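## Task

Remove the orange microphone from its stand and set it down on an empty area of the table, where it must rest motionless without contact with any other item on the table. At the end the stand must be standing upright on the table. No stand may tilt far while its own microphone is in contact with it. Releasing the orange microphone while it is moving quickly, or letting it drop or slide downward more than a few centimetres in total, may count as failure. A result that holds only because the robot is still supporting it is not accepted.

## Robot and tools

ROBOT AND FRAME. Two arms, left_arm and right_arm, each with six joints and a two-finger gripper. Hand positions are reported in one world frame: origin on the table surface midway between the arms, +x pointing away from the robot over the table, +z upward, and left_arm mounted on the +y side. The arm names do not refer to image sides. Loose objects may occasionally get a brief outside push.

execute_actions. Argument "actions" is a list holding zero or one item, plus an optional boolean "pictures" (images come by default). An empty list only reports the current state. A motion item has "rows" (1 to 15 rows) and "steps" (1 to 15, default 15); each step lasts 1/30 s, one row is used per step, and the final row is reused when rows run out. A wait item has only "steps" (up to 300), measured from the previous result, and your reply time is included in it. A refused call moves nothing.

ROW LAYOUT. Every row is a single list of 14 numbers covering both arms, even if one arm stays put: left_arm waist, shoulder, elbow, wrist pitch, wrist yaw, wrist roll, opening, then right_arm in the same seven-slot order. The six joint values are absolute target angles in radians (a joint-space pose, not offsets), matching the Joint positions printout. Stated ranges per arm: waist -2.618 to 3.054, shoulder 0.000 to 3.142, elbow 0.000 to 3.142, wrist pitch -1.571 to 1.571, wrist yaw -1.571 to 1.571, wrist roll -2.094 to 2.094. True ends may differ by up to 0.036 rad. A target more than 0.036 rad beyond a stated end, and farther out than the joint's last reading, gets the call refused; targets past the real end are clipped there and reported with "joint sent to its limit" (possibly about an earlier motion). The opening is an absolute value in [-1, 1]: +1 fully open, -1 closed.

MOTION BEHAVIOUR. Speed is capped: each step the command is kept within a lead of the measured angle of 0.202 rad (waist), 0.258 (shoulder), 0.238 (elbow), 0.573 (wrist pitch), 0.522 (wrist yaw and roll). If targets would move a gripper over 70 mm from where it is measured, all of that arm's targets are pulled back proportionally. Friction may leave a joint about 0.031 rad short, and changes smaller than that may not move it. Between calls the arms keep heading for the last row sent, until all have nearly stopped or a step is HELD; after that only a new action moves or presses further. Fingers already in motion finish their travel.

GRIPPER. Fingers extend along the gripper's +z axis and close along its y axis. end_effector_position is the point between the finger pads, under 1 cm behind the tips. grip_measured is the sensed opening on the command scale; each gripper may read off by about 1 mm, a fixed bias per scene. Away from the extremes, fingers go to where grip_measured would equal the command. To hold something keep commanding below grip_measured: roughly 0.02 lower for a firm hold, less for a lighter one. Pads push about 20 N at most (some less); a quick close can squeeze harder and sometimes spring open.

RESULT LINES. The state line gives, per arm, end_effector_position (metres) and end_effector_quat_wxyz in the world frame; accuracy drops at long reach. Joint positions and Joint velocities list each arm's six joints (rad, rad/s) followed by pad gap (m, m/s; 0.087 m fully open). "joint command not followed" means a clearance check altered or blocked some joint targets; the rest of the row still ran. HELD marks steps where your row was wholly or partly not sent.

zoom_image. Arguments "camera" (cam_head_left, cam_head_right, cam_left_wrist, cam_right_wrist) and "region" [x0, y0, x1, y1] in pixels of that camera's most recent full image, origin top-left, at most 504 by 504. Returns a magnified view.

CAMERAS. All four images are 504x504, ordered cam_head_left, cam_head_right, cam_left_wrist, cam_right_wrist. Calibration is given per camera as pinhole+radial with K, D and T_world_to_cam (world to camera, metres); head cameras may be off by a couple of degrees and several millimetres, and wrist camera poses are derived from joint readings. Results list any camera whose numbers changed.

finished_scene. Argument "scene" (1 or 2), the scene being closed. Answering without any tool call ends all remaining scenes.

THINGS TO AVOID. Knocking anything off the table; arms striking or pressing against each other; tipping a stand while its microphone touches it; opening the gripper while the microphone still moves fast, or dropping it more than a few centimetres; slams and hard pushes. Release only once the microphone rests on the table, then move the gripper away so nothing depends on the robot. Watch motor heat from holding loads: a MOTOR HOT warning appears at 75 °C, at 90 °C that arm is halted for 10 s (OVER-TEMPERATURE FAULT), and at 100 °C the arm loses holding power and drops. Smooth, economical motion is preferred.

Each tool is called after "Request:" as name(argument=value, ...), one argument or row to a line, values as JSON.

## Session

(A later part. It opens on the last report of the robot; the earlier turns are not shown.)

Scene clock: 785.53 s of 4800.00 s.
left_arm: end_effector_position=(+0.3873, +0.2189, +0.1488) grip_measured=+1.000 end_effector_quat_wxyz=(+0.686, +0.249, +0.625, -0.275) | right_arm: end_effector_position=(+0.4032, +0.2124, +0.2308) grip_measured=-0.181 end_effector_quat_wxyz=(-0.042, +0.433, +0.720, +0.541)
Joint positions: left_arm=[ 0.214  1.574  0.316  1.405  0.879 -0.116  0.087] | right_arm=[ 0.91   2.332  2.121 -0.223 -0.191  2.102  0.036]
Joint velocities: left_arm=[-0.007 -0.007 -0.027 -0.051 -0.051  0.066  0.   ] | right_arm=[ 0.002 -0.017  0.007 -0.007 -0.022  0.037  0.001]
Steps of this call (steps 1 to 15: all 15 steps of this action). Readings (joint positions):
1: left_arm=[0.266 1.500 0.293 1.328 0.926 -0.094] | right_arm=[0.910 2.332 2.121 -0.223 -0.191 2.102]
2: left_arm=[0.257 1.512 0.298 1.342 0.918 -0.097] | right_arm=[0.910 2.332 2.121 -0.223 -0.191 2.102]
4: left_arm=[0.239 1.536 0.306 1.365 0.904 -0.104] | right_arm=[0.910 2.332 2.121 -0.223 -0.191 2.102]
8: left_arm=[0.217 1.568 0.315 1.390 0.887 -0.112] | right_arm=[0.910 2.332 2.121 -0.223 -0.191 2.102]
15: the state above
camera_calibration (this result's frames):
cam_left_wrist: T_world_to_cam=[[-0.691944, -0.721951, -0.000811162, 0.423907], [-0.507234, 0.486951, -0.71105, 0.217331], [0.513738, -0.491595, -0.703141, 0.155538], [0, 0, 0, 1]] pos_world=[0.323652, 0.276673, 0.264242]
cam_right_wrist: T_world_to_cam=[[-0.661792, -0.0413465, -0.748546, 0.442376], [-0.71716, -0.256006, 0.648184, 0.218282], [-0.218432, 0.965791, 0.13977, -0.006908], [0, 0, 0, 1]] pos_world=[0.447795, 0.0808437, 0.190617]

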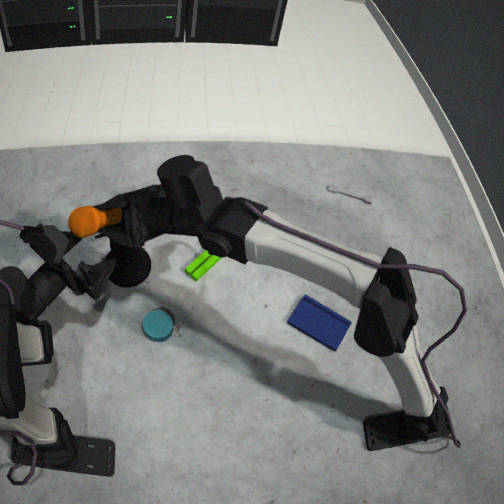

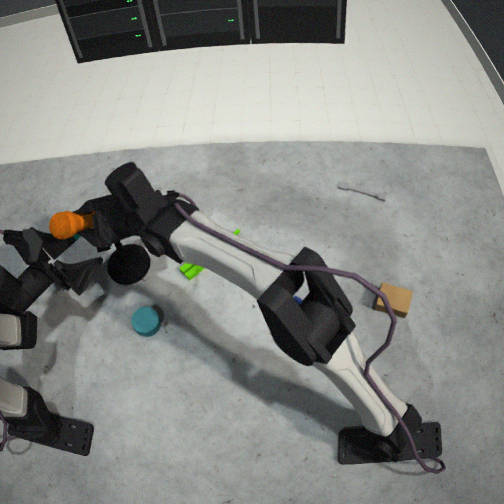

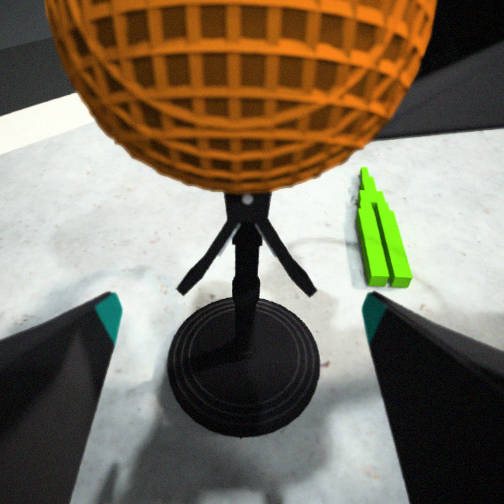

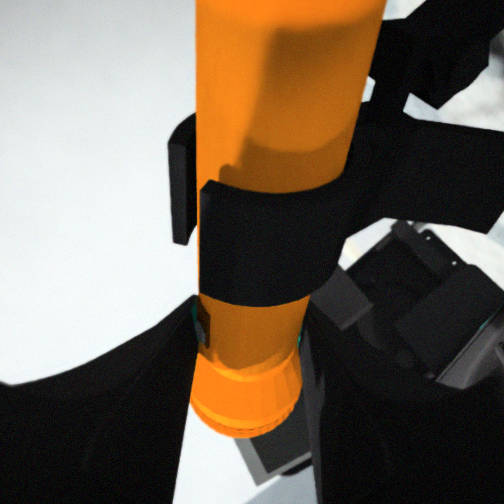

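Request:
execute_actions(
  actions=[
    {"rows":[[0.2,1.594,0.345,1.4277,0.8659,-0.1254,1,0.915,2.36,2.142,-0.208,-0.18,2.105,-0.25],[0.2,1.594,0.345,1.4327,0.863,-0.1266,1,0.915,2.36,2.142,-0.208,-0.18,2.105,-0.25],[0.2,1.594,0.345,1.4402,0.8584,-0.1283,1,0.915,2.36,2.142,-0.208,-0.18,2.105,-0.25],[0.199,1.5956,0.3456,1.45,0.8524,-0.1306,1,0.915,2.36,2.142,-0.208,-0.18,2.105,-0.25],[0.196,1.6001,0.3472,1.4615,0.8455,-0.1333,1,0.915,2.36,2.142,-0.208,-0.18,2.105,-0.25],[0.1915,1.6071,0.3498,1.4742,0.8378,-0.1363,1,0.915,2.36,2.142,-0.208,-0.18,2.105,-0.25],[0.1856,1.6161,0.3531,1.4877,0.8296,-0.1394,1,0.915,2.36,2.142,-0.208,-0.18,2.105,-0.25],[0.1787,1.6267,0.3569,1.5013,0.8214,-0.1426,1,0.915,2.36,2.142,-0.208,-0.18,2.105,-0.25],[0.1711,1.6384,0.3612,1.5148,0.8132,-0.1457,1,0.915,2.36,2.142,-0.208,-0.18,2.105,-0.25],[0.1631,1.6507,0.3657,1.5275,0.8055,-0.1487,1,0.915,2.36,2.142,-0.208,-0.18,2.105,-0.25],[0.1549,1.6633,0.3703,1.539,0.7986,-0.1514,1,0.915,2.36,2.142,-0.208,-0.18,2.105,-0.25],[0.1469,1.6756,0.3748,1.5488,0.7926,-0.1537,1,0.915,2.36,2.142,-0.208,-0.18,2.105,-0.25],[0.1393,1.6873,0.3791,1.5563,0.788,-0.1554,1,0.915,2.36,2.142,-0.208,-0.18,2.105,-0.25],[0.1324,1.6979,0.3829,1.5613,0.7851,-0.1566,1,0.915,2.36,2.142,-0.208,-0.18,2.105,-0.25],[0.1265,1.7069,0.3862,1.563,0.784,-0.157,1,0.915,2.36,2.142,-0.208,-0.18,2.105,-0.25]],"steps":15},
  ],
  pictures=false,
)

Request:
execute_actions(
  actions=[
    {"rows":[[0.122,1.7139,0.3888,1.563,0.784,-0.157,1,0.915,2.36,2.142,-0.208,-0.18,2.105,-0.25],[0.119,1.7184,0.3904,1.563,0.784,-0.157,0.9,0.915,2.36,2.142,-0.208,-0.18,2.105,-0.25],[0.118,1.72,0.391,1.563,0.784,-0.157,0.8,0.915,2.36,2.142,-0.208,-0.18,2.105,-0.25],[0.118,1.72,0.391,1.563,0.784,-0.157,0.7,0.915,2.36,2.142,-0.208,-0.18,2.105,-0.25],[0.118,1.72,0.391,1.563,0.784,-0.157,0.62,0.915,2.36,2.142,-0.208,-0.18,2.105,-0.25],[0.118,1.72,0.391,1.563,0.784,-0.157,0.54,0.915,2.36,2.142,-0.208,-0.18,2.105,-0.25],[0.118,1.72,0.391,1.563,0.784,-0.157,0.47,0.915,2.36,2.142,-0.208,-0.18,2.105,-0.25],[0.118,1.72,0.391,1.563,0.784,-0.157,0.41,0.915,2.36,2.142,-0.208,-0.18,2.105,-0.25],[0.118,1.72,0.391,1.563,0.784,-0.157,0.36,0.915,2.36,2.142,-0.208,-0.18,2.105,-0.25],[0.118,1.72,0.391,1.563,0.784,-0.157,0.32,0.915,2.36,2.142,-0.208,-0.18,2.105,-0.25],[0.118,1.72,0.391,1.563,0.784,-0.157,0.3,0.915,2.36,2.142,-0.208,-0.18,2.105,-0.25]],"steps":15},
  ],
)

Scene clock: 812.73 s of 4800.00 s.
left_arm: end_effector_position=(+0.4011, +0.2052, +0.1516) grip_measured=+1.000 end_effector_quat_wxyz=(+0.701, +0.245, +0.610, -0.279) | right_arm: end_effector_position=(+0.4032, +0.2124, +0.2308) grip_measured=-0.181 end_effector_quat_wxyz=(-0.042, +0.433, +0.720, +0.541)
Joint positions: left_arm=[ 0.151  1.669  0.353  1.516  0.812 -0.142  0.087] | right_arm=[ 0.91   2.332  2.121 -0.223 -0.191  2.102  0.036]
Joint velocities: left_arm=[-0.208  0.305  0.105  0.227 -0.11  -0.051  0.   ] | right_arm=[-0.007 -0.022 -0.002  0.022 -0.007 -0.022 -0.   ]
Steps of this call (steps 1 to 15: the robot went on to your last target; steps 16 to 100: nothing new was sent; then 23.37 s passed at rest; steps 101 to 115: all 15 steps of this action). Readings (joint positions):
101: left_arm=[0.214 1.574 0.316 1.410 0.876 -0.117] | right_arm=[0.910 2.332 2.121 -0.223 -0.191 2.102]
102: left_arm=[0.214 1.574 0.316 1.411 0.875 -0.118] | right_arm=[0.910 2.332 2.121 -0.223 -0.191 2.102]
104: left_arm=[0.214 1.574 0.316 1.416 0.872 -0.119] | right_arm=[0.910 2.332 2.121 -0.223 -0.191 2.102]
108: left_arm=[0.204 1.587 0.318 1.448 0.854 -0.126] | right_arm=[0.910 2.332 2.121 -0.223 -0.191 2.102]
115: the state above

Scene clock: 813.23 s of 4800.00 s.
left_arm: end_effector_position=(+0.4041, +0.1999, +0.1500) grip_measured=+0.300 end_effector_quat_wxyz=(+0.702, +0.244, +0.607, -0.282) | right_arm: end_effector_position=(+0.4032, +0.2124, +0.2308) grip_measured=-0.181 end_effector_quat_wxyz=(-0.042, +0.433, +0.720, +0.541)
Joint positions: left_arm=[ 0.131  1.7    0.362  1.546  0.793 -0.149  0.057] | right_arm=[ 0.91   2.332  2.121 -0.223 -0.191  2.102  0.036]
Joint velocities: left_arm=[ 0.002  0.012 -0.017 -0.095  0.007  0.007  0.001] | right_arm=[-0.002  0.002 -0.012  0.007 -0.022  0.051 -0.   ]
Steps of this call (steps 1 to 15: all 15 steps of this action). Readings (joint positions):
1: left_arm=[0.145 1.679 0.356 1.522 0.808 -0.143] | right_arm=[0.910 2.332 2.121 -0.223 -0.191 2.102]
2: left_arm=[0.139 1.688 0.359 1.527 0.805 -0.145] | right_arm=[0.910 2.332 2.121 -0.223 -0.191 2.102]
4: left_arm=[0.133 1.698 0.362 1.532 0.801 -0.146] | right_arm=[0.910 2.332 2.121 -0.223 -0.191 2.102]
8: left_arm=[0.131 1.700 0.362 1.540 0.796 -0.148] | right_arm=[0.910 2.332 2.121 -0.223 -0.191 2.102]
15: the state above
camera_calibration (this result's frames):
cam_left_wrist: T_world_to_cam=[[-0.693702, -0.720256, -0.00286659, 0.422467], [-0.478345, 0.463678, -0.745781, 0.234139], [0.538482, -0.515978, -0.666185, 0.127749], [0, 0, 0, 1]] pos_world=[0.336275, 0.261636, 0.260932]
cam_right_wrist: T_world_to_cam=[[-0.661792, -0.0413465, -0.748546, 0.442376], [-0.71716, -0.256006, 0.648184, 0.218282], [-0.218432, 0.965791, 0.13977, -0.006908], [0, 0, 0, 1]] pos_world=[0.447795, 0.0808437, 0.190617]

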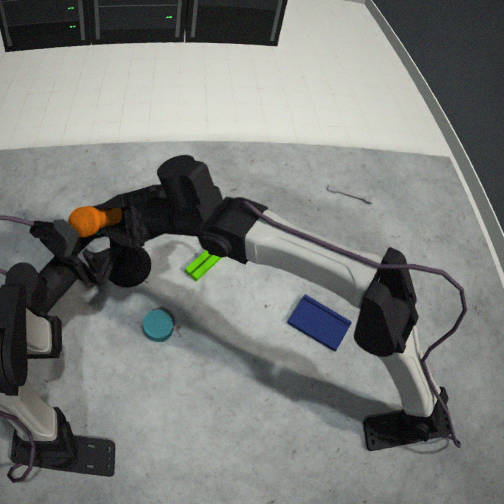

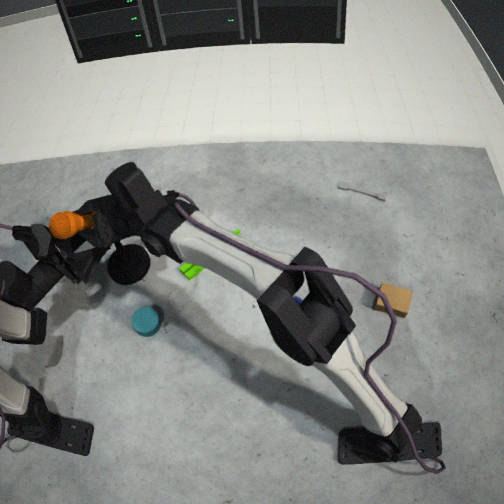

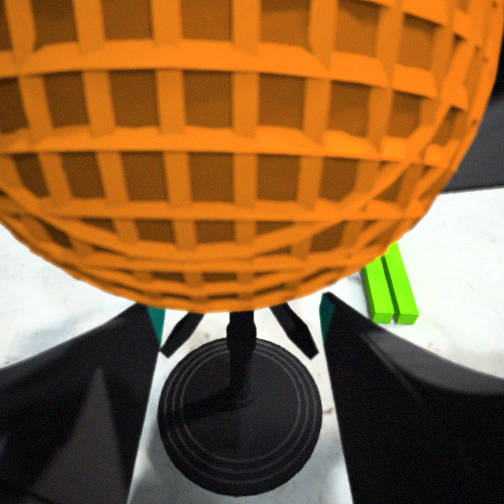

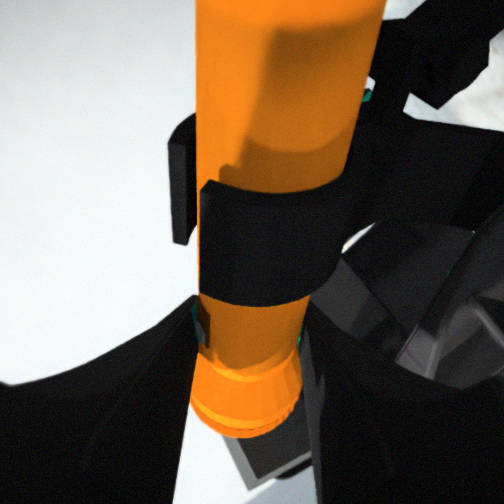

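Request:
execute_actions(
  actions=[
    {"rows":[[0.118,1.72,0.391,1.563,0.784,-0.157,0.27,0.915,2.36,2.142,-0.208,-0.18,2.105,-0.25],[0.118,1.72,0.391,1.563,0.784,-0.157,0.24,0.915,2.36,2.142,-0.208,-0.18,2.105,-0.25],[0.118,1.72,0.391,1.563,0.784,-0.157,0.21,0.915,2.36,2.142,-0.208,-0.18,2.105,-0.25],[0.118,1.72,0.391,1.563,0.784,-0.157,0.185,0.915,2.36,2.142,-0.208,-0.18,2.105,-0.25],[0.118,1.72,0.391,1.563,0.784,-0.157,0.16,0.915,2.36,2.142,-0.208,-0.18,2.105,-0.25],[0.118,1.72,0.391,1.563,0.784,-0.157,0.14,0.915,2.36,2.142,-0.208,-0.18,2.105,-0.25],[0.118,1.72,0.391,1.563,0.784,-0.157,0.12,0.915,2.36,2.142,-0.208,-0.18,2.105,-0.25],[0.118,1.72,0.391,1.563,0.784,-0.157,0.1,0.915,2.36,2.142,-0.208,-0.18,2.105,-0.25],[0.118,1.72,0.391,1.563,0.784,-0.157,0.08,0.915,2.36,2.142,-0.208,-0.18,2.105,-0.25],[0.118,1.72,0.391,1.563,0.784,-0.157,0.06,0.915,2.36,2.142,-0.208,-0.18,2.105,-0.25],[0.118,1.72,0.391,1.563,0.784,-0.157,0.04,0.915,2.36,2.142,-0.208,-0.18,2.105,-0.25],[0.118,1.72,0.391,1.563,0.784,-0.157,0.02,0.915,2.36,2.142,-0.208,-0.18,2.105,-0.25],[0.118,1.72,0.391,1.563,0.784,-0.157,0.0,0.915,2.36,2.142,-0.208,-0.18,2.105,-0.25],[0.118,1.72,0.391,1.563,0.784,-0.157,-0.02,0.915,2.36,2.142,-0.208,-0.18,2.105,-0.25],[0.118,1.72,0.391,1.563,0.784,-0.157,-0.04,0.915,2.36,2.142,-0.208,-0.18,2.105,-0.25]],"steps":15},
  ],
  pictures=false,
)

Request:
execute_actions(
  actions=[
    {"rows":[[0.118,1.72,0.391,1.563,0.784,-0.157,-0.06,0.915,2.36,2.142,-0.208,-0.18,2.105,-0.25],[0.118,1.72,0.391,1.563,0.784,-0.157,-0.08,0.915,2.36,2.142,-0.208,-0.18,2.105,-0.25],[0.118,1.72,0.391,1.563,0.784,-0.157,-0.1,0.915,2.36,2.142,-0.208,-0.18,2.105,-0.25],[0.118,1.72,0.391,1.563,0.784,-0.157,-0.12,0.915,2.36,2.142,-0.208,-0.18,2.105,-0.25],[0.118,1.72,0.391,1.563,0.784,-0.157,-0.14,0.915,2.36,2.142,-0.208,-0.18,2.105,-0.25],[0.118,1.72,0.391,1.563,0.784,-0.157,-0.16,0.915,2.36,2.142,-0.208,-0.18,2.105,-0.25],[0.118,1.72,0.391,1.563,0.784,-0.157,-0.18,0.915,2.36,2.142,-0.208,-0.18,2.105,-0.25],[0.118,1.72,0.391,1.563,0.784,-0.157,-0.2,0.915,2.36,2.142,-0.208,-0.18,2.105,-0.25],[0.118,1.72,0.391,1.563,0.784,-0.157,-0.22,0.915,2.36,2.142,-0.208,-0.18,2.105,-0.25],[0.118,1.72,0.391,1.563,0.784,-0.157,-0.24,0.915,2.36,2.142,-0.208,-0.18,2.105,-0.25],[0.118,1.72,0.391,1.563,0.784,-0.157,-0.26,0.915,2.36,2.142,-0.208,-0.18,2.105,-0.25],[0.118,1.72,0.391,1.563,0.784,-0.157,-0.28,0.915,2.36,2.142,-0.208,-0.18,2.105,-0.25],[0.118,1.72,0.391,1.563,0.784,-0.157,-0.3,0.915,2.36,2.142,-0.208,-0.18,2.105,-0.25]],"steps":15},
  ],
)

Scene clock: 824.80 s of 4800.00 s.
left_arm: end_effector_position=(+0.4046, +0.2004, +0.1494) grip_measured=-0.028 end_effector_quat_wxyz=(+0.701, +0.242, +0.609, -0.281) | right_arm: end_effector_position=(+0.4049, +0.2125, +0.2265) grip_measured=-0.190 end_effector_quat_wxyz=(-0.039, +0.436, +0.721, +0.538)
Joint positions: left_arm=[ 0.131  1.7    0.362  1.542  0.79  -0.149  0.043] | right_arm=[ 0.91   2.338  2.121 -0.223 -0.183  2.102  0.035]
Joint velocities: left_arm=[-0.002  0.002  0.012  0.007 -0.066 -0.037 -0.016] | right_arm=[ 0.017 -0.007  0.012  0.051  0.022 -0.007 -0.   ]
Steps of this call (steps 1 to 15: the robot went on to your last target; steps 16 to 100: nothing new was sent; then 7.73 s passed at rest; steps 101 to 115: all 15 steps of this action). Readings (joint positions):
101: left_arm=[0.131 1.700 0.362 1.547 0.793 -0.149] | right_arm=[0.910 2.332 2.121 -0.223 -0.191 2.102]
102: left_arm=[0.131 1.700 0.362 1.547 0.793 -0.149] | right_arm=[0.910 2.332 2.121 -0.223 -0.191 2.102]
104: left_arm=[0.131 1.700 0.362 1.547 0.793 -0.149] | right_arm=[0.910 2.332 2.121 -0.223 -0.191 2.102]
108: left_arm=[0.131 1.700 0.362 1.547 0.790 -0.149] | right_arm=[0.910 2.333 2.121 -0.224 -0.190 2.102]
115: the state above

Scene clock: 825.30 s of 4800.00 s.
left_arm: end_effector_position=(+0.4045, +0.2004, +0.1481) grip_measured=-0.296 end_effector_quat_wxyz=(+0.700, +0.241, +0.611, -0.282) | right_arm: end_effector_position=(+0.4065, +0.2120, +0.2264) grip_measured=-0.190 end_effector_quat_wxyz=(-0.035, +0.438, +0.719, +0.538)
Joint positions: left_arm=[ 0.131  1.7    0.362  1.536  0.79  -0.149  0.031] | right_arm=[ 0.91   2.338  2.121 -0.222 -0.173  2.102  0.035]
Joint velocities: left_arm=[ 0.007 -0.012  0.007 -0.022 -0.081 -0.051 -0.003] | right_arm=[ 0.002 -0.002  0.017  0.037 -0.066  0.007 -0.001]
Steps of this call (steps 1 to 15: all 15 steps of this action). Readings (joint positions):
1: left_arm=[0.131 1.700 0.362 1.542 0.790 -0.149] | right_arm=[0.910 2.338 2.121 -0.223 -0.182 2.102]
2: left_arm=[0.131 1.700 0.362 1.541 0.790 -0.149] | right_arm=[0.910 2.338 2.121 -0.223 -0.181 2.102]
4: left_arm=[0.131 1.700 0.362 1.540 0.790 -0.149] | right_arm=[0.910 2.338 2.121 -0.223 -0.180 2.102]
8: left_arm=[0.131 1.700 0.362 1.538 0.790 -0.149] | right_arm=[0.910 2.338 2.121 -0.222 -0.177 2.102]
15: the state above
camera_calibration (this result's frames):
cam_left_wrist: T_world_to_cam=[[-0.691033, -0.722805, 0.00519503, 0.421334], [-0.487588, 0.460826, -0.741551, 0.236433], [0.533603, -0.514969, -0.670877, 0.128981], [0, 0, 0, 1]] pos_world=[0.337613, 0.262009, 0.259668]
cam_right_wrist: T_world_to_cam=[[-0.660836, -0.0377923, -0.749578, 0.440339], [-0.722372, -0.238972, 0.648899, 0.221797], [-0.203652, 0.970291, 0.130621, -0.0100748], [0, 0, 0, 1]] pos_world=[0.44916, 0.0794203, 0.18746]

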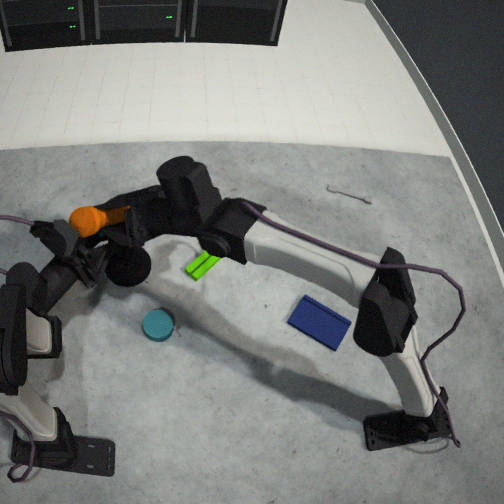

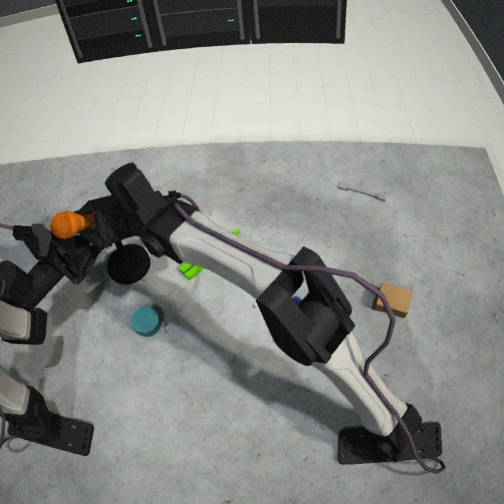

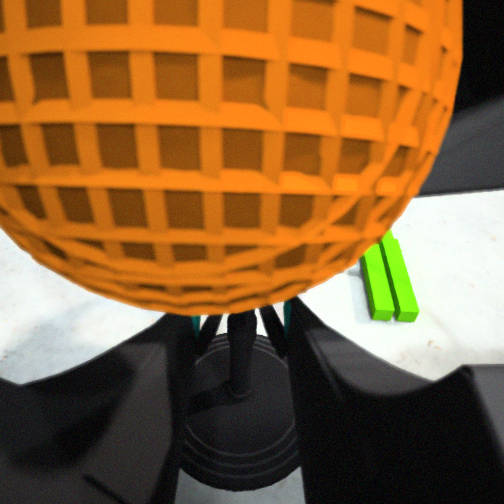

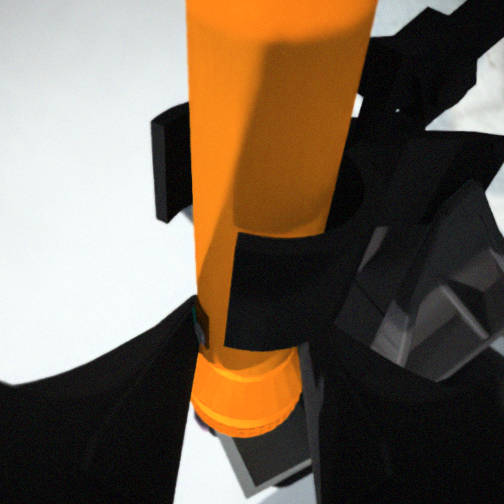

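Request:
execute_actions(
  actions=[
    {"rows":[[0.118,1.72,0.391,1.563,0.784,-0.157,-0.32,0.913,2.354,2.142,-0.208,-0.181,2.105,-0.25],[0.118,1.72,0.391,1.563,0.784,-0.157,-0.34,0.911,2.348,2.142,-0.208,-0.182,2.105,-0.25],[0.118,1.72,0.391,1.563,0.784,-0.157,-0.36,0.909,2.342,2.142,-0.208,-0.183,2.105,-0.25],[0.118,1.72,0.391,1.563,0.784,-0.157,-0.38,0.907,2.336,2.142,-0.208,-0.184,2.105,-0.25],[0.118,1.72,0.391,1.563,0.784,-0.157,-0.4,0.905,2.33,2.142,-0.208,-0.185,2.105,-0.25],[0.118,1.72,0.391,1.563,0.784,-0.157,-0.42,0.903,2.325,2.143,-0.208,-0.185,2.105,-0.25],[0.118,1.72,0.391,1.563,0.784,-0.157,-0.44,0.902,2.32,2.144,-0.208,-0.185,2.105,-0.25],[0.118,1.72,0.391,1.563,0.784,-0.157,-0.46,0.901,2.316,2.145,-0.208,-0.185,2.105,-0.25],[0.118,1.72,0.391,1.563,0.784,-0.157,-0.48,0.9,2.312,2.146,-0.208,-0.185,2.105,-0.25],[0.118,1.72,0.391,1.563,0.784,-0.157,-0.5,0.899,2.309,2.147,-0.208,-0.185,2.105,-0.25],[0.118,1.72,0.391,1.563,0.784,-0.157,-0.5,0.898,2.306,2.149,-0.208,-0.185,2.105,-0.25],[0.118,1.72,0.391,1.563,0.784,-0.157,-0.5,0.897,2.303,2.151,-0.208,-0.185,2.105,-0.25],[0.118,1.72,0.391,1.563,0.784,-0.157,-0.5,0.896,2.3,2.153,-0.208,-0.185,2.105,-0.25],[0.118,1.72,0.391,1.563,0.784,-0.157,-0.5,0.894,2.297,2.155,-0.208,-0.185,2.105,-0.25],[0.118,1.72,0.391,1.563,0.784,-0.157,-0.5,0.892,2.294,2.157,-0.208,-0.185,2.105,-0.25]],"steps":15},
  ],
)

Scene clock: 840.57 s of 4800.00 s.
left_arm: end_effector_position=(+0.4051, +0.2009, +0.1477) grip_measured=-0.444 end_effector_quat_wxyz=(+0.700, +0.239, +0.612, -0.281) | right_arm: end_effector_position=(+0.4077, +0.2097, +0.2289) grip_measured=-0.190 end_effector_quat_wxyz=(-0.034, +0.439, +0.719, +0.538)
Joint positions: left_arm=[ 0.131  1.7    0.362  1.533  0.785 -0.148  0.024] | right_arm=[ 0.907  2.332  2.121 -0.229 -0.173  2.102  0.035]
Joint velocities: left_arm=[-0.007 -0.002 -0.007 -0.051  0.022  0.037  0.   ] | right_arm=[-0.032 -0.061  0.002 -0.125  0.022 -0.037  0.   ]
Steps of this call (steps 1 to 15: the robot went on to your last target; steps 16 to 100: nothing new was sent; then 11.43 s passed at rest; steps 101 to 115: all 15 steps of this action). Readings (joint positions):
101: left_arm=[0.131 1.700 0.362 1.535 0.790 -0.149] | right_arm=[0.910 2.338 2.121 -0.222 -0.173 2.102]
102: left_arm=[0.131 1.700 0.362 1.535 0.790 -0.149] | right_arm=[0.910 2.338 2.121 -0.222 -0.173 2.102]
104: left_arm=[0.131 1.700 0.362 1.535 0.790 -0.149] | right_arm=[0.910 2.338 2.121 -0.222 -0.173 2.102]
108: left_arm=[0.131 1.700 0.362 1.533 0.787 -0.149] | right_arm=[0.909 2.338 2.121 -0.222 -0.173 2.102]
115: the state above
camera_calibration (this result's frames):
cam_left_wrist: T_world_to_cam=[[-0.687891, -0.725788, 0.00617015, 0.421306], [-0.490761, 0.458839, -0.740689, 0.23768], [0.534752, -0.512541, -0.67182, 0.127884], [0, 0, 0, 1]] pos_world=[0.33807, 0.262268, 0.259363]
cam_right_wrist: T_world_to_cam=[[-0.661238, -0.0358169, -0.749321, 0.442613], [-0.723042, -0.235789, 0.649318, 0.22005], [-0.199938, 0.971144, 0.130015, -0.00946925], [0, 0, 0, 1]] pos_world=[0.449884, 0.0769343, 0.190008]

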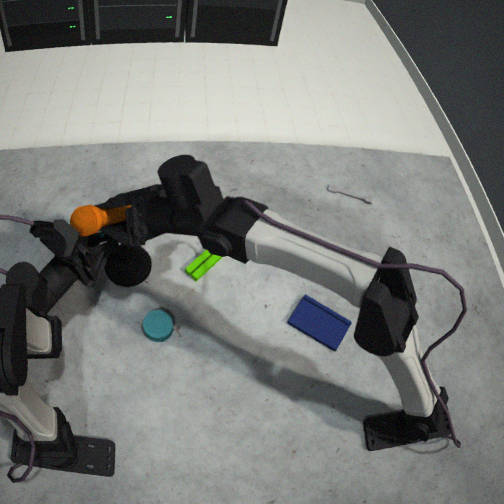

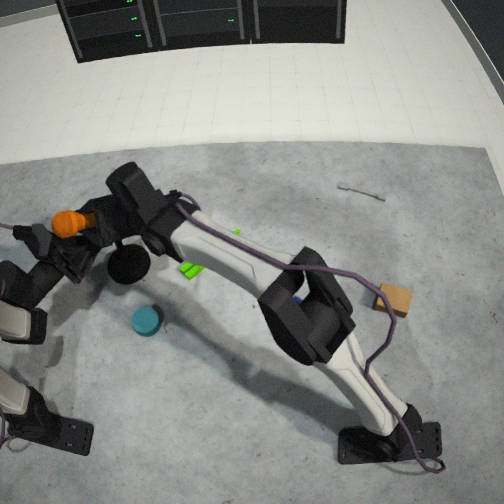

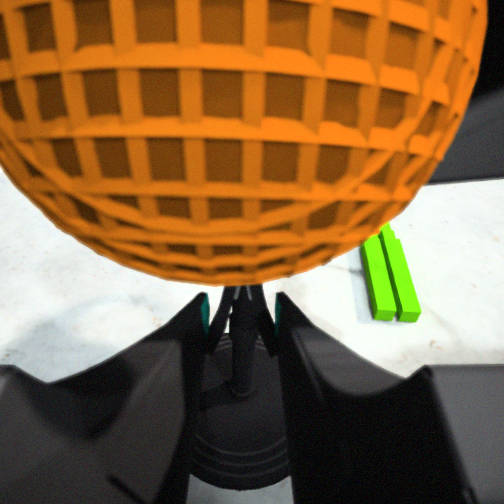

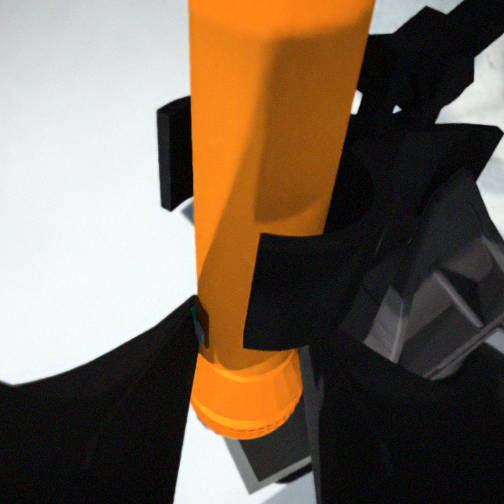

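Request:
execute_actions(
  actions=[
    {"rows":[[0.118,1.72,0.391,1.563,0.784,-0.157,-0.47,0.896,2.292,2.159,-0.204,-0.185,2.105,-0.25],[0.118,1.72,0.391,1.563,0.784,-0.157,-0.47,0.896,2.289,2.161,-0.2,-0.185,2.105,-0.25],[0.118,1.72,0.391,1.563,0.784,-0.157,-0.47,0.896,2.286,2.163,-0.196,-0.185,2.105,-0.25],[0.118,1.72,0.391,1.563,0.784,-0.157,-0.47,0.896,2.283,2.165,-0.192,-0.185,2.105,-0.25],[0.118,1.72,0.391,1.563,0.784,-0.157,-0.47,0.896,2.28,2.167,-0.188,-0.185,2.105,-0.25],[0.118,1.72,0.391,1.563,0.784,-0.157,-0.47,0.895,2.277,2.169,-0.184,-0.185,2.105,-0.25],[0.118,1.72,0.391,1.563,0.784,-0.157,-0.47,0.894,2.274,2.171,-0.18,-0.185,2.105,-0.25],[0.118,1.72,0.391,1.563,0.784,-0.157,-0.47,0.892,2.272,2.173,-0.176,-0.185,2.105,-0.25],[0.118,1.72,0.391,1.563,0.784,-0.157,-0.47,0.89,2.27,2.175,-0.173,-0.185,2.105,-0.25],[0.118,1.72,0.391,1.563,0.784,-0.157,-0.47,0.888,2.268,2.177,-0.17,-0.185,2.105,-0.25],[0.118,1.72,0.391,1.563,0.784,-0.157,-0.47,0.886,2.266,2.179,-0.17,-0.185,2.105,-0.25],[0.118,1.72,0.391,1.563,0.784,-0.157,-0.47,0.884,2.264,2.181,-0.17,-0.185,2.105,-0.25],[0.118,1.72,0.391,1.563,0.784,-0.157,-0.47,0.882,2.262,2.183,-0.17,-0.185,2.105,-0.25],[0.118,1.72,0.391,1.563,0.784,-0.157,-0.47,0.88,2.26,2.185,-0.17,-0.185,2.105,-0.25],[0.118,1.72,0.391,1.563,0.784,-0.157,-0.47,0.878,2.258,2.187,-0.17,-0.185,2.105,-0.25]],"steps":15},
  ],
)

Scene clock: 849.23 s of 4800.00 s.
left_arm: end_effector_position=(+0.4051, +0.2009, +0.1477) grip_measured=-0.444 end_effector_quat_wxyz=(+0.700, +0.239, +0.612, -0.281) | right_arm: end_effector_position=(+0.4111, +0.2034, +0.2730) grip_measured=-0.190 end_effector_quat_wxyz=(-0.027, +0.428, +0.700, +0.571)
Joint positions: left_arm=[ 0.131  1.7    0.362  1.533  0.785 -0.148  0.024] | right_arm=[ 0.897  2.29   2.152 -0.221 -0.174  2.102  0.035]
Joint velocities: left_arm=[-0.012  0.012 -0.017  0.051 -0.007 -0.037 -0.   ] | right_arm=[-0.056 -0.071  0.061  0.051 -0.037  0.007  0.   ]
Steps of this call (steps 1 to 30: the robot went on to your last target; steps 31 to 120: nothing new was sent; then 4.17 s passed at rest; steps 121 to 135: all 15 steps of this action). Readings (joint positions):
121: left_arm=[0.131 1.700 0.362 1.533 0.785 -0.148] | right_arm=[0.903 2.321 2.121 -0.235 -0.173 2.102]
122: left_arm=[0.131 1.700 0.362 1.533 0.785 -0.148] | right_arm=[0.903 2.321 2.121 -0.235 -0.173 2.102]
124: left_arm=[0.131 1.700 0.362 1.533 0.785 -0.148] | right_arm=[0.903 2.321 2.123 -0.235 -0.173 2.102]
128: left_arm=[0.131 1.700 0.362 1.533 0.785 -0.148] | right_arm=[0.903 2.316 2.132 -0.234 -0.173 2.102]
135: the state above
camera_calibration (this result's frames):
cam_left_wrist: T_world_to_cam=[[-0.687891, -0.725788, 0.00617015, 0.421306], [-0.490761, 0.458839, -0.740689, 0.23768], [0.534752, -0.512541, -0.67182, 0.127884], [0, 0, 0, 1]] pos_world=[0.33807, 0.262268, 0.259363]
cam_right_wrist: T_world_to_cam=[[-0.622632, 0.0181316, -0.782305, 0.459892], [-0.756822, -0.268029, 0.596138, 0.227318], [-0.198872, 0.96324, 0.180606, -0.0210618], [0, 0, 0, 1]] pos_world=[0.454194, 0.0728768, 0.228066]

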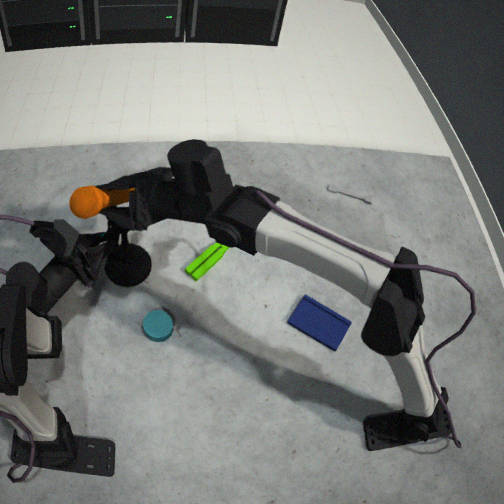

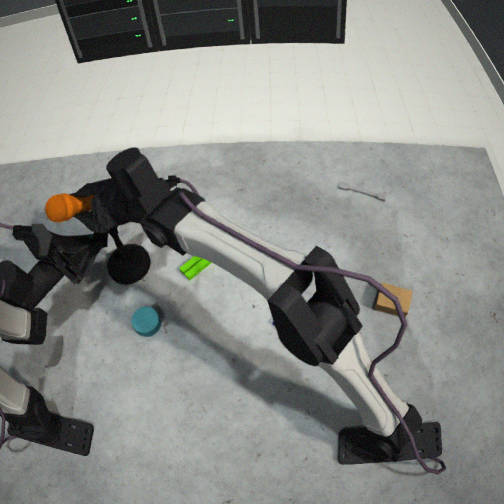

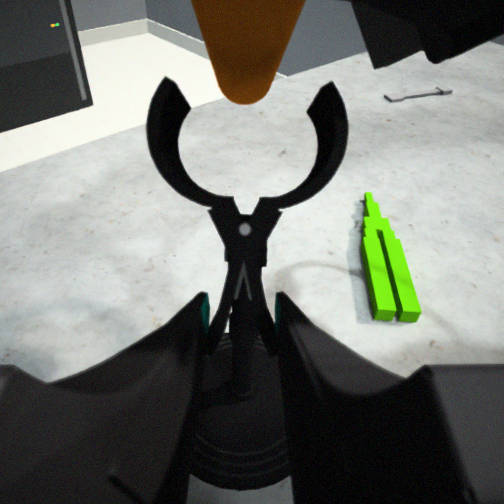

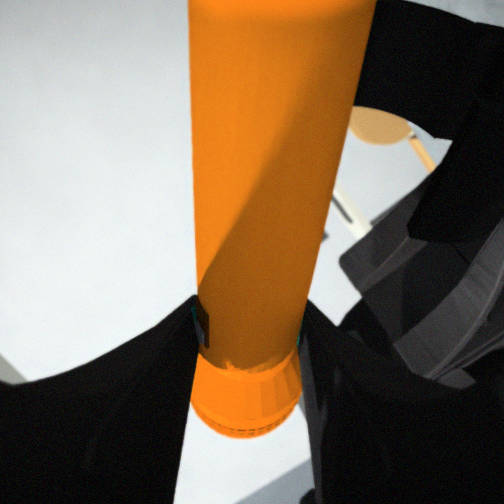

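Request:
execute_actions(
  actions=[
    {"rows":[[0.118,1.72,0.391,1.55,0.784,-0.157,-0.47,0.878,2.2562,2.1849,-0.1706,-0.185,2.105,-0.25],[0.118,1.72,0.391,1.55,0.784,-0.157,-0.47,0.878,2.251,2.1788,-0.1724,-0.185,2.105,-0.25],[0.118,1.72,0.391,1.55,0.784,-0.157,-0.47,0.878,2.2427,2.169,-0.1752,-0.185,2.105,-0.25],[0.118,1.72,0.391,1.55,0.784,-0.157,-0.47,0.878,2.2316,2.156,-0.1789,-0.185,2.105,-0.25],[0.118,1.72,0.391,1.55,0.784,-0.157,-0.47,0.878,2.2179,2.1399,-0.1835,-0.185,2.105,-0.25],[0.118,1.72,0.391,1.55,0.784,-0.157,-0.47,0.878,2.2019,2.1212,-0.1889,-0.185,2.105,-0.25],[0.118,1.72,0.391,1.55,0.784,-0.157,-0.45,0.878,2.184,2.1001,-0.195,-0.185,2.105,-0.25],[0.118,1.72,0.391,1.55,0.784,-0.157,-0.42,0.878,2.1643,2.077,-0.2016,-0.185,2.105,-0.25],[0.118,1.72,0.391,1.55,0.784,-0.157,-0.36,0.878,2.1433,2.0523,-0.2087,-0.185,2.105,-0.25],[0.118,1.72,0.391,1.55,0.784,-0.157,-0.3,0.878,2.1211,2.0263,-0.2162,-0.185,2.105,-0.25],[0.118,1.72,0.391,1.55,0.784,-0.157,-0.24,0.878,2.098,1.9993,-0.224,-0.185,2.105,-0.25],[0.118,1.72,0.391,1.55,0.784,-0.157,-0.18,0.878,2.0744,1.9716,-0.2319,-0.185,2.105,-0.25],[0.118,1.72,0.391,1.55,0.784,-0.157,-0.12,0.878,2.0505,1.9435,-0.24,-0.185,2.105,-0.25],[0.118,1.72,0.391,1.55,0.784,-0.157,-0.06,0.878,2.0266,1.9154,-0.2481,-0.185,2.105,-0.25],[0.118,1.72,0.391,1.55,0.784,-0.157,0.0,0.878,2.003,1.8877,-0.256,-0.185,2.105,-0.25]],"steps":15},
  ],
  pictures=false,
)

Request:
execute_actions(
  actions=[
    {"rows":[[0.118,1.72,0.391,1.55,0.784,-0.157,0.07,0.878,1.98,1.8607,-0.2638,-0.185,2.105,-0.25],[0.118,1.72,0.391,1.55,0.784,-0.157,0.14,0.878,1.9577,1.8347,-0.2713,-0.185,2.105,-0.25],[0.118,1.72,0.391,1.55,0.784,-0.157,0.21,0.878,1.9367,1.81,-0.2784,-0.185,2.105,-0.25],[0.118,1.72,0.391,1.55,0.784,-0.157,0.28,0.878,1.917,1.7869,-0.285,-0.185,2.105,-0.25],[0.118,1.72,0.391,1.55,0.784,-0.157,0.36,0.878,1.8991,1.7658,-0.2911,-0.185,2.105,-0.25],[0.118,1.72,0.391,1.55,0.784,-0.157,0.45,0.8782,1.8836,1.7471,-0.2983,-0.185,2.105,-0.25],[0.118,1.72,0.391,1.55,0.784,-0.157,0.55,0.8789,1.8715,1.7309,-0.3082,-0.185,2.105,-0.25],[0.118,1.72,0.391,1.55,0.784,-0.157,0.66,0.8801,1.863,1.7178,-0.3205,-0.185,2.105,-0.25],[0.124,1.71,0.377,1.545,0.787,-0.153,0.78,0.8816,1.8582,1.7078,-0.335,-0.185,2.105,-0.25],[0.131,1.7,0.362,1.54,0.79,-0.149,0.9,0.8835,1.8574,1.7015,-0.3514,-0.185,2.105,-0.25],[0.138,1.69,0.348,1.532,0.793,-0.144,1,0.8858,1.8607,1.6991,-0.3693,-0.185,2.105,-0.25],[0.144,1.68,0.335,1.525,0.795,-0.14,1,0.8884,1.8667,1.6988,-0.3892,-0.185,2.105,-0.25],[0.144,1.68,0.335,1.5232,0.7962,-0.1395,1,0.8913,1.8733,1.6985,-0.4114,-0.185,2.105,-0.25],[0.144,1.68,0.335,1.518,0.7995,-0.1381,1,0.8944,1.8806,1.6982,-0.4357,-0.185,2.105,-0.25],[0.144,1.68,0.335,1.5097,0.8048,-0.1359,1,0.8979,1.8884,1.6978,-0.4619,-0.185,2.105,-0.25]],"steps":15},
  ],
  pictures=false,
)

Request:
execute_actions(
  actions=[
    {"rows":[[0.1451,1.6784,0.3345,1.4987,0.8118,-0.133,1,0.9015,1.8968,1.697,-0.49,-0.1845,2.1027,-0.25],[0.1482,1.6739,0.3331,1.4852,0.8204,-0.1294,1,0.9054,1.9056,1.697,-0.5195,-0.1832,2.096,-0.25],[0.1532,1.6667,0.3309,1.4695,0.8305,-0.1252,1,0.9094,1.9148,1.696,-0.5504,-0.181,2.0853,-0.25],[0.1598,1.6571,0.328,1.452,0.8417,-0.1205,1,0.9136,1.9244,1.696,-0.5825,-0.1781,2.0709,-0.25],[0.1679,1.6454,0.3244,1.4329,0.8539,-0.1154,1,0.918,1.9343,1.695,-0.6155,-0.1745,2.0532,-0.25],[0.1773,1.6317,0.3202,1.4127,0.8668,-0.1099,1,0.9224,1.9444,1.695,-0.6494,-0.1702,2.0324,-0.25],[0.1878,1.6165,0.3155,1.3914,0.8804,-0.1043,1,0.9269,1.9546,1.694,-0.6837,-0.1655,2.0089,-0.25],[0.1992,1.5999,0.3104,1.3696,0.8944,-0.0984,1,0.9314,1.9651,1.694,-0.7186,-0.1602,1.983,-0.25],[0.2114,1.5822,0.3049,1.3475,0.9085,-0.0925,1,0.936,1.9755,1.693,-0.7535,-0.1546,1.9552,-0.25],[0.2241,1.5638,0.2993,1.3254,0.9226,-0.0866,1,0.9406,1.9859,1.693,-0.7884,-0.1486,1.9257,-0.25],[0.2372,1.5448,0.2934,1.3036,0.9366,-0.0807,1,0.9451,1.9964,1.692,-0.8233,-0.1423,1.8949,-0.25],[0.2505,1.5255,0.2875,1.2823,0.9502,-0.0751,1,0.9496,2.0066,1.692,-0.8576,-0.1358,1.8629,-0.25],[0.2638,1.5062,0.2816,1.2621,0.9631,-0.0696,1,0.954,2.0167,1.691,-0.8915,-0.1292,1.8304,-0.25],[0.2769,1.4872,0.2757,1.243,0.9753,-0.0645,1,0.9584,2.0266,1.691,-0.9245,-0.1225,1.7975,-0.25],[0.2896,1.4688,0.2701,1.2255,0.9865,-0.0598,1,0.9626,2.0362,1.69,-0.9566,-0.1158,1.7646,-0.25]],"steps":15},
  ],
  pictures=false,
)

Request:
execute_actions(
  actions=[
    {"rows":[[0.3018,1.4511,0.2646,1.2098,0.9966,-0.0556,1,0.9666,2.0454,1.69,-0.9875,-0.1092,1.7321,-0.25],[0.3132,1.4345,0.2595,1.1963,1.0052,-0.052,1,0.9705,2.0542,1.69,-1.017,-0.1027,1.7001,-0.25],[0.3237,1.4193,0.2548,1.1853,1.0122,-0.0491,1,0.9741,2.0626,1.689,-1.0451,-0.0964,1.6693,-0.25],[0.3331,1.4056,0.2506,1.177,1.0175,-0.0469,1,0.9776,2.0704,1.689,-1.0713,-0.0904,1.6398,-0.25],[0.3412,1.3939,0.247,1.1718,1.0208,-0.0455,1,0.9807,2.0777,1.688,-1.0956,-0.0848,1.612,-0.25],[0.3478,1.3843,0.2441,1.17,1.022,-0.045,1,0.9836,2.0843,1.688,-1.1178,-0.0795,1.5861,-0.25],[0.3528,1.3771,0.2419,1.17,1.022,-0.045,1,0.9862,2.0903,1.688,-1.1377,-0.0748,1.5626,-0.25],[0.3559,1.3726,0.2405,1.17,1.022,-0.045,1,0.9885,2.0954,1.687,-1.155,-0.0705,1.5418,-0.25],[0.357,1.371,0.24,1.17,1.022,-0.045,1,0.9904,2.0998,1.687,-1.1696,-0.0669,1.5241,-0.25],[0.357,1.371,0.24,1.17,1.022,-0.045,1,0.9919,2.1033,1.687,-1.1813,-0.064,1.5097,-0.25],[0.357,1.371,0.24,1.17,1.022,-0.045,1,0.9931,2.1059,1.687,-1.1899,-0.0618,1.499,-0.25],[0.357,1.371,0.24,1.17,1.022,-0.045,1,0.9938,2.1075,1.687,-1.1952,-0.0605,1.4923,-0.25],[0.357,1.371,0.24,1.17,1.022,-0.045,1,0.994,2.108,1.687,-1.197,-0.06,1.49,-0.25]],"steps":15},
  ],
  pictures=false,
)

Request:
execute_actions(
  actions=[
    {"steps":8},
  ],
)

Scene clock: 922.37 s of 4800.00 s.
left_arm: end_effector_position=(+0.4050, +0.2009, +0.1488) grip_measured=-0.026 end_effector_quat_wxyz=(+0.701, +0.240, +0.610, -0.280) | right_arm: end_effector_position=(+0.3855, +0.1617, +0.3080) grip_measured=-0.190 end_effector_quat_wxyz=(-0.025, +0.434, +0.700, +0.566)
Joint positions: left_arm=[ 0.131  1.7    0.362  1.539  0.786 -0.148  0.043] | right_arm=[ 0.886  2.069  1.949 -0.251 -0.174  2.102  0.035]
Joint velocities: left_arm=[-0.002 -0.007 -0.017  0.051  0.007 -0.037  0.051] | right_arm=[-0.027 -0.73  -0.769 -0.183 -0.11  -0.007  0.001]
Steps of this call (steps 1 to 30: the robot went on to your last target; steps 31 to 120: nothing new was sent; then 68.63 s passed at rest; steps 121 to 135: all 15 steps of this action). Readings (joint positions):
121: left_arm=[0.131 1.700 0.362 1.532 0.785 -0.148] | right_arm=[0.886 2.280 2.160 -0.211 -0.174 2.102]
122: left_arm=[0.131 1.700 0.362 1.532 0.785 -0.148] | right_arm=[0.886 2.280 2.160 -0.211 -0.174 2.102]
124: left_arm=[0.131 1.700 0.362 1.532 0.785 -0.148] | right_arm=[0.886 2.279 2.160 -0.211 -0.174 2.102]
128: left_arm=[0.131 1.700 0.362 1.532 0.785 -0.148] | right_arm=[0.886 2.236 2.118 -0.219 -0.174 2.102]
135: the state above

Scene clock: 922.87 s of 4800.00 s.
left_arm: end_effector_position=(+0.4050, +0.1995, +0.1499) grip_measured=+1.000 end_effector_quat_wxyz=(+0.702, +0.243, +0.608, -0.281) | right_arm: end_effector_position=(+0.3454, +0.1138, +0.2727) grip_measured=-0.190 end_effector_quat_wxyz=(-0.036, +0.469, +0.738, +0.484)
Joint positions: left_arm=[ 0.129  1.7    0.365  1.54   0.79  -0.147  0.087] | right_arm=[ 0.886  1.879  1.715 -0.403 -0.174  2.102  0.035]
Joint velocities: left_arm=[-0.007 -0.007 -0.017 -0.125  0.081  0.007  0.   ] | right_arm=[ 0.002 -0.002 -0.076 -0.623 -0.11  -0.037 -0.   ]
Steps of this call (steps 1 to 15: all 15 steps of this action). Readings (joint positions):
1: left_arm=[0.131 1.700 0.362 1.541 0.787 -0.148] | right_arm=[0.886 2.044 1.923 -0.257 -0.174 2.102]
2: left_arm=[0.131 1.700 0.362 1.544 0.788 -0.149] | right_arm=[0.886 2.019 1.896 -0.263 -0.174 2.102]
4: left_arm=[0.130 1.700 0.362 1.551 0.789 -0.149] | right_arm=[0.886 1.973 1.846 -0.276 -0.174 2.102]
8: left_arm=[0.129 1.700 0.365 1.556 0.789 -0.149] | right_arm=[0.886 1.903 1.762 -0.306 -0.174 2.102]
15: the state above

Scene clock: 923.37 s of 4800.00 s.
left_arm: end_effector_position=(+0.3803, +0.2277, +0.1442) grip_measured=+1.000 end_effector_quat_wxyz=(+0.674, +0.252, +0.638, -0.275) | right_arm: end_effector_position=(+0.2786, +0.0781, +0.1249) grip_measured=-0.190 end_effector_quat_wxyz=(-0.035, +0.435, +0.870, +0.229)
Joint positions: left_arm=[ 0.255  1.523  0.306  1.316  0.926 -0.089  0.087] | right_arm=[ 0.946  2.011  1.712 -0.826 -0.145  1.893  0.035]
Joint velocities: left_arm=[ 0.369 -0.564 -0.159 -0.476  0.344  0.125  0.   ] | right_arm=[ 0.115  0.271 -0.076 -0.945  0.198 -0.813 -0.001]
Steps of this call (steps 1 to 15: all 15 steps of this action). Readings (joint positions):
1: left_arm=[0.129 1.700 0.365 1.535 0.792 -0.146] | right_arm=[0.886 1.879 1.714 -0.424 -0.174 2.102]
2: left_arm=[0.130 1.700 0.365 1.528 0.796 -0.144] | right_arm=[0.887 1.881 1.713 -0.447 -0.174 2.102]
4: left_arm=[0.136 1.698 0.364 1.507 0.807 -0.139] | right_arm=[0.891 1.887 1.713 -0.491 -0.174 2.097]
8: left_arm=[0.167 1.652 0.344 1.446 0.842 -0.125] | right_arm=[0.910 1.924 1.713 -0.597 -0.172 2.055]
15: the state above

Scene clock: 923.87 s of 4800.00 s.
left_arm: end_effector_position=(+0.3614, +0.2445, +0.1459) grip_measured=+1.000 end_effector_quat_wxyz=(+0.667, +0.256, +0.647, -0.267) | right_arm: end_effector_position=(+0.2159, +0.0025, +0.0587) grip_measured=-0.191 end_effector_quat_wxyz=(-0.032, +0.279, +0.959, +0.021)
Joint positions: left_arm=[ 0.343  1.394  0.266  1.187  1.009 -0.054  0.087] | right_arm=[ 0.983  2.094  1.704 -1.162 -0.074  1.538  0.035]
Joint velocities: left_arm=[-0.007  0.002 -0.022 -0.051  0.051  0.051  0.   ] | right_arm=[ 0.007 -0.027  0.002 -0.154 -0.037 -0.227  0.001]
Steps of this call (steps 1 to 15: all 15 steps of this action). Readings (joint positions):
1: left_arm=[0.268 1.504 0.300 1.297 0.938 -0.084] | right_arm=[0.949 2.020 1.709 -0.858 -0.139 1.864]
2: left_arm=[0.281 1.486 0.294 1.280 0.949 -0.080] | right_arm=[0.953 2.029 1.708 -0.890 -0.133 1.834]
4: left_arm=[0.304 1.453 0.284 1.249 0.969 -0.071] | right_arm=[0.960 2.045 1.705 -0.951 -0.121 1.774]
8: left_arm=[0.335 1.406 0.269 1.210 0.995 -0.060] | right_arm=[0.973 2.074 1.704 -1.057 -0.098 1.662]
15: the state above

Scene clock: 924.13 s of 4800.00 s.
left_arm: end_effector_position=(+0.3609, +0.2441, +0.1449) grip_measured=+1.000 end_effector_quat_wxyz=(+0.665, +0.256, +0.648, -0.269) | right_arm: end_effector_position=(+0.2133, -0.0033, +0.0584) grip_measured=-0.191 end_effector_quat_wxyz=(-0.032, +0.264, +0.964, +0.011)
Joint positions: left_arm=[ 0.343  1.394  0.266  1.181  1.012 -0.053  0.087] | right_arm=[ 0.983  2.094  1.704 -1.182 -0.068  1.506  0.035]
Joint velocities: left_arm=[-0.012 -0.032 -0.022 -0.037 -0.022 -0.037  0.   ] | right_arm=[-0.002  0.027 -0.007 -0.095 -0.037  0.037 -0.002]
Steps of this call (steps 1 to 8: the robot went on to your last target). Readings (joint positions):
1: left_arm=[0.343 1.394 0.266 1.185 1.010 -0.054] | right_arm=[0.983 2.094 1.704 -1.168 -0.073 1.530]
2: left_arm=[0.343 1.394 0.266 1.184 1.011 -0.054] | right_arm=[0.983 2.094 1.704 -1.172 -0.071 1.524]
4: left_arm=[0.343 1.394 0.266 1.183 1.012 -0.053] | right_arm=[0.983 2.094 1.704 -1.177 -0.069 1.515]
8: the state above
camera_calibration (this result's frames):
cam_left_wrist: T_world_to_cam=[[-0.691693, -0.722173, 0.00509235, 0.422862], [-0.542856, 0.515268, -0.663179, 0.187899], [0.476306, -0.461481, -0.748444, 0.191452], [0, 0, 0, 1]] pos_world=[0.303303, 0.296912, 0.265748]
cam_right_wrist: T_world_to_cam=[[-0.503426, -0.863989, -0.00928574, 0.0990828], [-0.510956, 0.289021, 0.809562, 0.0871164], [-0.696769, 0.412299, -0.58696, 0.326718], [0, 0, 0, 1]] pos_world=[0.32204, -0.0742776, 0.122164]

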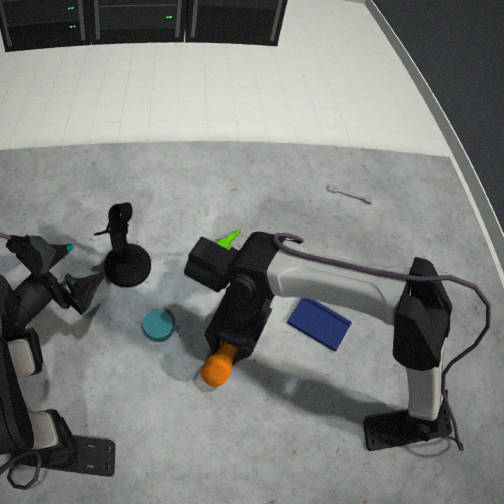

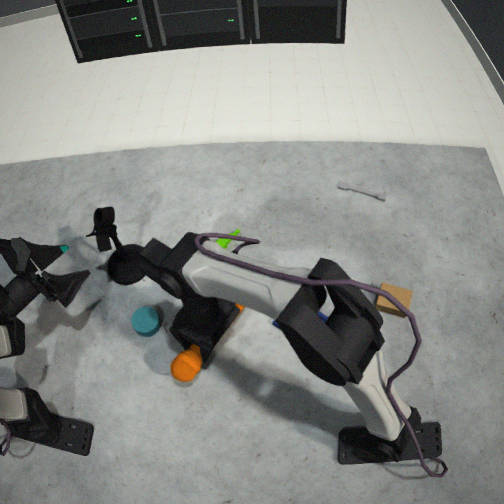

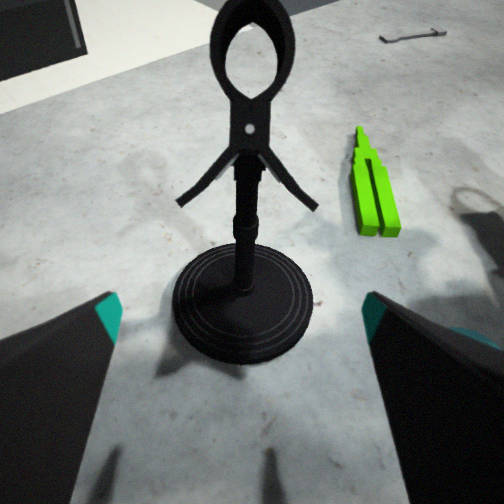

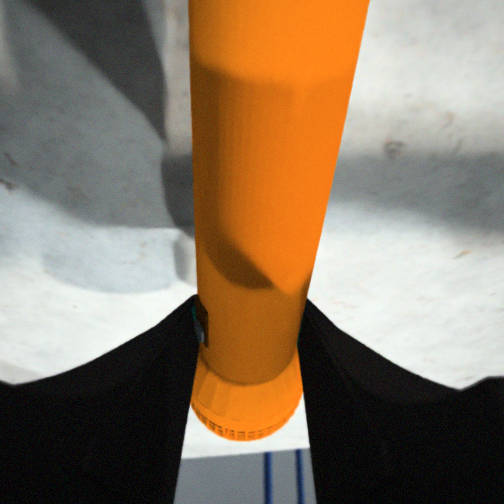

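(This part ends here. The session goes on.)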